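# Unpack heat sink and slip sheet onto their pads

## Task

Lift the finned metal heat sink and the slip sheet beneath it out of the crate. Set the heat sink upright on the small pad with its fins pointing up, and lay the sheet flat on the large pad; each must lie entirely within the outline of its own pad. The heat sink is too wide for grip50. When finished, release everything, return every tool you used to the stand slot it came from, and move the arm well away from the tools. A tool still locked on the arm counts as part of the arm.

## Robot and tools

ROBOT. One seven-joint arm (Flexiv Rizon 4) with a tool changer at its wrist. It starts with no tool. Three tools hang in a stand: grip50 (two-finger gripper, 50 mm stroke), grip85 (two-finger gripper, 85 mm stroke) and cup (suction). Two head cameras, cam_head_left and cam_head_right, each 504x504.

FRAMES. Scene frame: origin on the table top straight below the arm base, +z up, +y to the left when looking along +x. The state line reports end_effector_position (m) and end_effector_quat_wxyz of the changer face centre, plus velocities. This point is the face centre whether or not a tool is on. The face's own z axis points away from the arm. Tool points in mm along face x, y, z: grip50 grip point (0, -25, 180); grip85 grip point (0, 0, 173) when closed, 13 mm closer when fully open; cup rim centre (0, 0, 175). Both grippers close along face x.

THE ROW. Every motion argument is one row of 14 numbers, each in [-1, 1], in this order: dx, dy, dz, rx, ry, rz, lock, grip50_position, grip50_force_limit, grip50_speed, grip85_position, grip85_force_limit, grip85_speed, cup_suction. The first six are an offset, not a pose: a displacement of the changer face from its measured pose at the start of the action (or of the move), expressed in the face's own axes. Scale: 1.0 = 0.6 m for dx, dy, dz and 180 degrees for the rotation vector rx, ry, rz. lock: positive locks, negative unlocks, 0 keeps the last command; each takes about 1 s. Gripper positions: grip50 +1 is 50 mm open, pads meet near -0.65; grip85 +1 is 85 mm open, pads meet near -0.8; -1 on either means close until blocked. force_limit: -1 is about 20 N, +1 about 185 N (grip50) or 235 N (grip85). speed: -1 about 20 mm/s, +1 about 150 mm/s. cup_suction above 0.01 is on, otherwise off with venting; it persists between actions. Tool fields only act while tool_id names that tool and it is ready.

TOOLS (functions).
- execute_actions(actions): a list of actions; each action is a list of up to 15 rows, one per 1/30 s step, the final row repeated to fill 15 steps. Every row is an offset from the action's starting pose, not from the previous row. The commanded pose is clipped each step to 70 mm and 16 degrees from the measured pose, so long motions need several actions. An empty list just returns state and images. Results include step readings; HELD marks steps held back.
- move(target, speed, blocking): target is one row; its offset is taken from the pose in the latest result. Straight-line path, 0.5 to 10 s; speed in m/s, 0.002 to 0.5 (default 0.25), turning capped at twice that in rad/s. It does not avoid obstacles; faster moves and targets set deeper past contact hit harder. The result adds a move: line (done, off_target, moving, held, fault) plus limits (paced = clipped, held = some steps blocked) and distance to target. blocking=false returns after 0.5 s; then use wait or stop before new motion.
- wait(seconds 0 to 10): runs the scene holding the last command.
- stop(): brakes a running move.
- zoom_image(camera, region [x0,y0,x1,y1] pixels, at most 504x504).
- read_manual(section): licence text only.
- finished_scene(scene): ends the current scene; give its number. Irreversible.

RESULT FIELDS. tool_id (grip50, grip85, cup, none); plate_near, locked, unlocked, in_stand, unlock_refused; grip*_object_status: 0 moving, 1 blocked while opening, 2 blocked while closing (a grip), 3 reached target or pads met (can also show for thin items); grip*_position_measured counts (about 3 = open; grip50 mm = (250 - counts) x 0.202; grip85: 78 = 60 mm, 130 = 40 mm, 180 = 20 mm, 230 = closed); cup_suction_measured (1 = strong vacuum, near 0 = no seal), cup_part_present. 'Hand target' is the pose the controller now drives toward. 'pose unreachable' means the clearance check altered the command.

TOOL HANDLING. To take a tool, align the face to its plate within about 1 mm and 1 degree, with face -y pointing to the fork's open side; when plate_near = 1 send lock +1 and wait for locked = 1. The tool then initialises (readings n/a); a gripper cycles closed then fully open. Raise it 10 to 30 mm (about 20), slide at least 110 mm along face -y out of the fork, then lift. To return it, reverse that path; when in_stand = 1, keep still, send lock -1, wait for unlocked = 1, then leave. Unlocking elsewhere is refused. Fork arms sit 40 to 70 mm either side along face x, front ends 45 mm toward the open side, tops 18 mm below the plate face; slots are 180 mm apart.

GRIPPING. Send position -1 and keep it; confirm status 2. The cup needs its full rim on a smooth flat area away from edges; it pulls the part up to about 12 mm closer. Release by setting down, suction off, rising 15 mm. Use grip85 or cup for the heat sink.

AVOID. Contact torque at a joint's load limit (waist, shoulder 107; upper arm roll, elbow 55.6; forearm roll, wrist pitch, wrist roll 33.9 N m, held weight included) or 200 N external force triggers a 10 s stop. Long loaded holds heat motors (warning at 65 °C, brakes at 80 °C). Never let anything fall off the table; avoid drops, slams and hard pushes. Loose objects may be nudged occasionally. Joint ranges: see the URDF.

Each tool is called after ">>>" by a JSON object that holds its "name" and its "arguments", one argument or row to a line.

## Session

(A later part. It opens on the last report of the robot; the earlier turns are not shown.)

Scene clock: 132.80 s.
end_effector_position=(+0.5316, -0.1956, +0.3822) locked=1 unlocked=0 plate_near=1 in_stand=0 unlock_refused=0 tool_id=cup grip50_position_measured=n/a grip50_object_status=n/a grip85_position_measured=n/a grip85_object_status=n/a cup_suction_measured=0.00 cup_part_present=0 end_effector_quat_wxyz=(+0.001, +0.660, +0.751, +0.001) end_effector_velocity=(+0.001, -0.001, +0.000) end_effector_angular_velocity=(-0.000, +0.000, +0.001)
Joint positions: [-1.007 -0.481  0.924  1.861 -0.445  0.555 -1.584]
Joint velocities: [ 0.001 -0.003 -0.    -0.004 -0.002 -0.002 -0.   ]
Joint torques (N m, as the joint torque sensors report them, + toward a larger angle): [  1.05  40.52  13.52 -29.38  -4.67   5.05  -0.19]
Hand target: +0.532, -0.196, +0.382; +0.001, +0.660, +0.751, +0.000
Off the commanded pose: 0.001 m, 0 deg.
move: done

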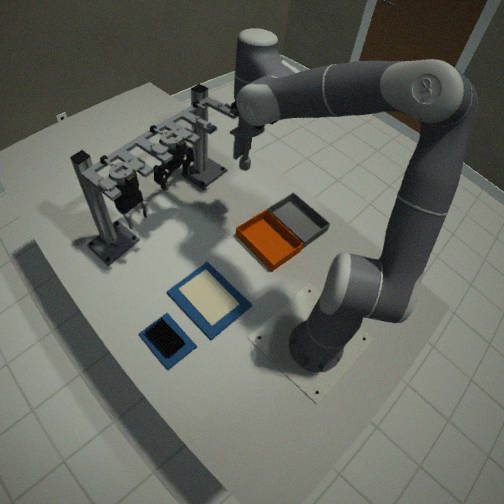

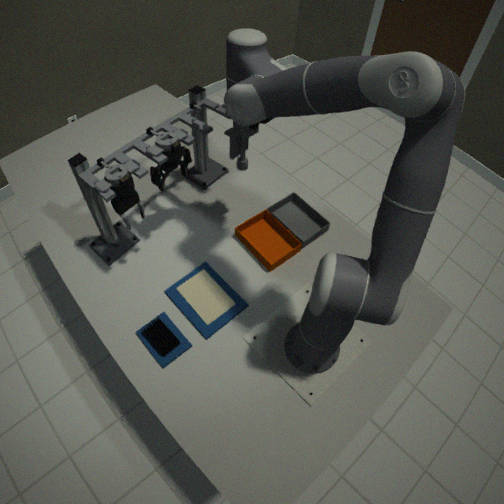

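>>> {"name": "move", "arguments": {
  "target": [0.0012,0.2213,0.002,0,0,0,0,0,0,0,1,0,0.5,0],
  "speed": 0.08
}}

>>> {"name": "move", "arguments": {
  "target": [0,0,0.034,0,0,0,0,0,0,0,1,0,0.5,0],
  "speed": 0.02
}}

>>> {"name": "execute_actions", "arguments": {
  "actions": [
    [[0,0,0,0,0,0,-1,0,0,0,1,0,0.5,0]],
    [[0,0,0,0,0,0,-1,0,0,0,1,0,0.5,0]],
    [[0,0,0,0,0,0,-1,0,0,0,1,0,0.5,0]]
  ]
}}

Scene clock: 135.67 s.
end_effector_position=(+0.6631, -0.1781, +0.3806) locked=1 unlocked=0 plate_near=1 in_stand=0 unlock_refused=0 tool_id=cup grip50_position_measured=n/a grip50_object_status=n/a grip85_position_measured=n/a grip85_object_status=n/a cup_suction_measured=0.00 cup_part_present=0 end_effector_quat_wxyz=(+0.001, +0.660, +0.751, +0.001) end_effector_velocity=(+0.002, -0.000, +0.000) end_effector_angular_velocity=(-0.001, -0.000, -0.000)
Joint positions: [-0.727 -0.732  0.835  1.49  -0.565  0.404 -1.484]
Joint velocities: [ 0.003 -0.002 -0.001 -0.005 -0.001 -0.002 -0.   ]
Joint torques (N m, as the joint torque sensors report them, + toward a larger angle): [  0.52  57.33  18.12 -29.77  -5.34   4.73   0.91]
Hand target: +0.663, -0.178, +0.381; +0.001, +0.661, +0.751, +0.000
Off the commanded pose: 0.001 m, 0 deg.
move: done

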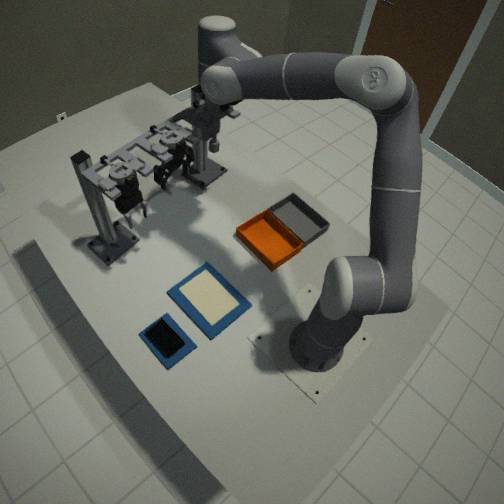

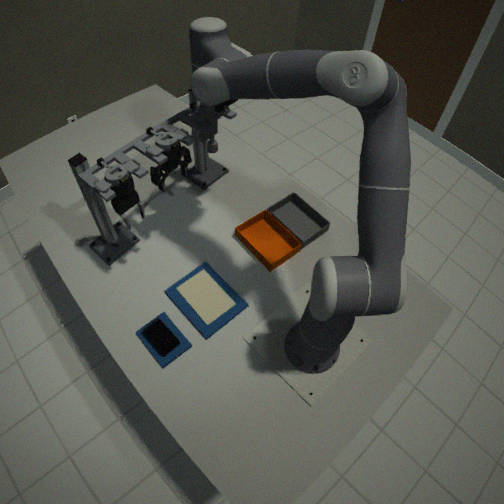

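Scene clock: 136.90 s.
end_effector_position=(+0.6631, -0.1781, +0.3608) locked=1 unlocked=0 plate_near=1 in_stand=1 unlock_refused=0 tool_id=cup grip50_position_measured=n/a grip50_object_status=n/a grip85_position_measured=n/a grip85_object_status=n/a cup_suction_measured=0.00 cup_part_present=0 end_effector_quat_wxyz=(+0.001, +0.660, +0.751, +0.001) end_effector_velocity=(+0.000, +0.000, +0.000) end_effector_angular_velocity=(-0.001, -0.003, +0.000)
Joint positions: [-0.725 -0.751  0.821  1.515 -0.582  0.446 -1.474]
Joint velocities: [ 0.    -0.    -0.     0.001 -0.002  0.004  0.001]
Joint torques (N m, as the joint torque sensors report them, + toward a larger angle): [  0.75  55.57  17.95 -26.97  -4.93   5.42   0.72]
Hand target: +0.663, -0.178, +0.360; +0.001, +0.660, +0.751, +0.001
Off the commanded pose: 0.001 m, 0 deg.
move: done

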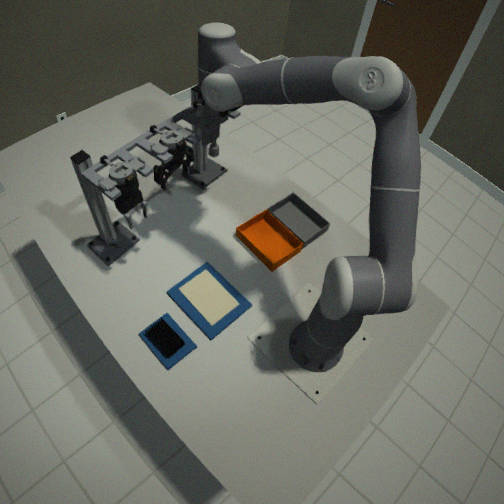

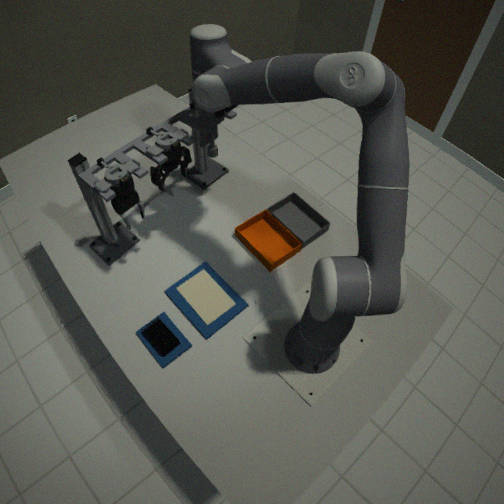

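Scene clock: 138.40 s.
end_effector_position=(+0.6631, -0.1782, +0.3607) locked=0 unlocked=1 plate_near=1 in_stand=1 unlock_refused=0 tool_id=none grip50_position_measured=n/a grip50_object_status=n/a grip85_position_measured=n/a grip85_object_status=n/a cup_suction_measured=n/a cup_part_present=n/a end_effector_quat_wxyz=(+0.001, +0.660, +0.751, +0.001) end_effector_velocity=(+0.000, +0.000, +0.000) end_effector_angular_velocity=(-0.000, -0.000, +0.000)
Joint positions: [-0.725 -0.751  0.821  1.516 -0.582  0.446 -1.474]
Joint velocities: [ 0. -0.  0.  0. -0.  0. -0.]
Joint torques (N m, as the joint torque sensors report them, + toward a larger angle): [ -0.55  53.28  17.83 -25.33  -4.37   4.44   0.28]
Hand target: +0.663, -0.178, +0.361; +0.001, +0.660, +0.751, +0.001
Off the commanded pose: 0.000 m, 0 deg.
Step readings (end_effector_position; steps 1 to 15: 1st action; 16 to 30: 2nd action; 31 to 45: 3rd action):
0: (+0.6631, -0.1781, +0.3608)
1: (+0.6631, -0.1781, +0.3606)
2: (+0.6631, -0.1781, +0.3606)
4: (+0.6631, -0.1781, +0.3607)
8: (+0.6631, -0.1782, +0.3607)
15: (+0.6631, -0.1782, +0.3607)
16: (+0.6631, -0.1782, +0.3607)
17: (+0.6631, -0.1782, +0.3607)
19: (+0.6631, -0.1782, +0.3607)
23: (+0.6631, -0.1782, +0.3607)
30: (+0.6631, -0.1782, +0.3607)
31: (+0.6631, -0.1782, +0.3607)
32: (+0.6631, -0.1782, +0.3607)
34: (+0.6631, -0.1782, +0.3607)
38: (+0.6631, -0.1782, +0.3607)
45: end_effector_position above

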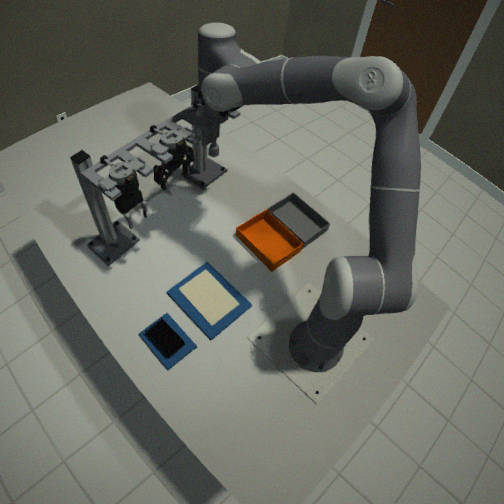

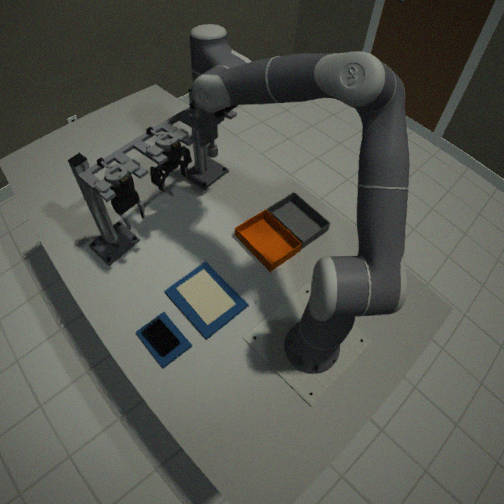

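>>> {"name": "move", "arguments": {
  "target": [0,0,-0.08,0,0,0,0,0,0,0,1,0,0.5,0],
  "speed": 0.08
}}

>>> {"name": "move", "arguments": {
  "target": [0,-0.45,-0.05,0,0,0,0,0,0,0,1,0,0.5,0],
  "speed": 0.3
}}

>>> {"name": "finished_scene", "arguments": {
  "scene": 1
}}

Scene clock: 139.57 s.
end_effector_position=(+0.6631, -0.1782, +0.4085) locked=0 unlocked=1 plate_near=0 in_stand=0 unlock_refused=0 tool_id=none grip50_position_measured=n/a grip50_object_status=n/a grip85_position_measured=n/a grip85_object_status=n/a cup_suction_measured=n/a cup_part_present=n/a end_effector_quat_wxyz=(+0.001, +0.661, +0.751, +0.001) end_effector_velocity=(+0.000, -0.000, +0.001) end_effector_angular_velocity=(+0.001, -0.000, -0.000)
Joint positions: [-0.729 -0.707  0.854  1.451 -0.544  0.347 -1.498]
Joint velocities: [-0.     0.001  0.001 -0.002  0.002 -0.003 -0.001]
Joint torques (N m, as the joint torque sensors report them, + toward a larger angle): [ -1.75  53.84  18.28 -26.63  -4.23   3.98  -0.23]
Hand target: +0.663, -0.178, +0.409; +0.001, +0.660, +0.751, +0.001
Off the commanded pose: 0.000 m, 0 deg.
move: done

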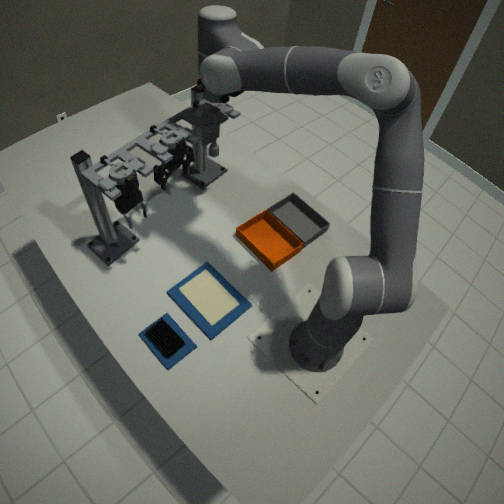

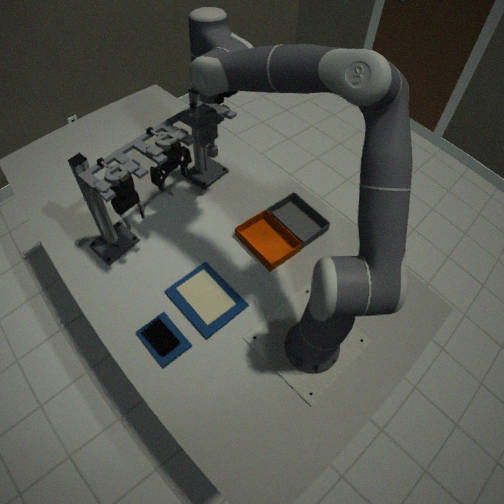

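Scene clock: 141.07 s.
end_effector_position=(+0.3955, -0.2124, +0.4390) locked=0 unlocked=1 plate_near=0 in_stand=0 unlock_refused=0 tool_id=none grip50_position_measured=n/a grip50_object_status=n/a grip85_position_measured=n/a grip85_object_status=n/a cup_suction_measured=n/a cup_part_present=n/a end_effector_quat_wxyz=(+0.002, +0.660, +0.751, +0.001) end_effector_velocity=(-0.001, +0.001, +0.000) end_effector_angular_velocity=(+0.003, -0.001, +0.002)
Joint positions: [-1.307 -0.046  0.999  2.026 -0.038  0.487 -1.978]
Joint velocities: [-0.002  0.005  0.     0.     0.008 -0.002 -0.007]
Joint torques (N m, as the joint torque sensors report them, + toward a larger angle): [ -1.7   20.22   1.54 -28.28  -3.97   3.81   0.  ]
Hand target: +0.395, -0.212, +0.439; +0.001, +0.660, +0.751, +0.001
Off the commanded pose: 0.001 m, 0 deg.
move: done

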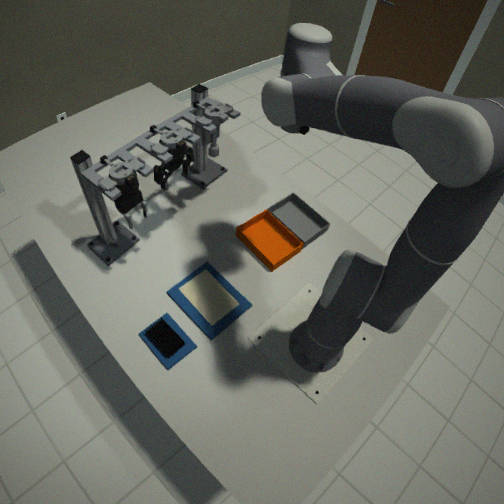

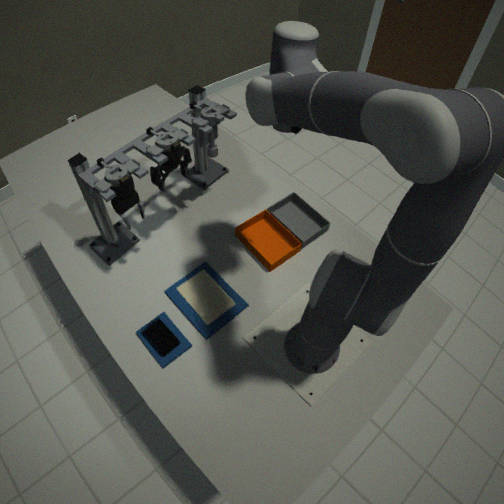

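The scene is finished: the task was done.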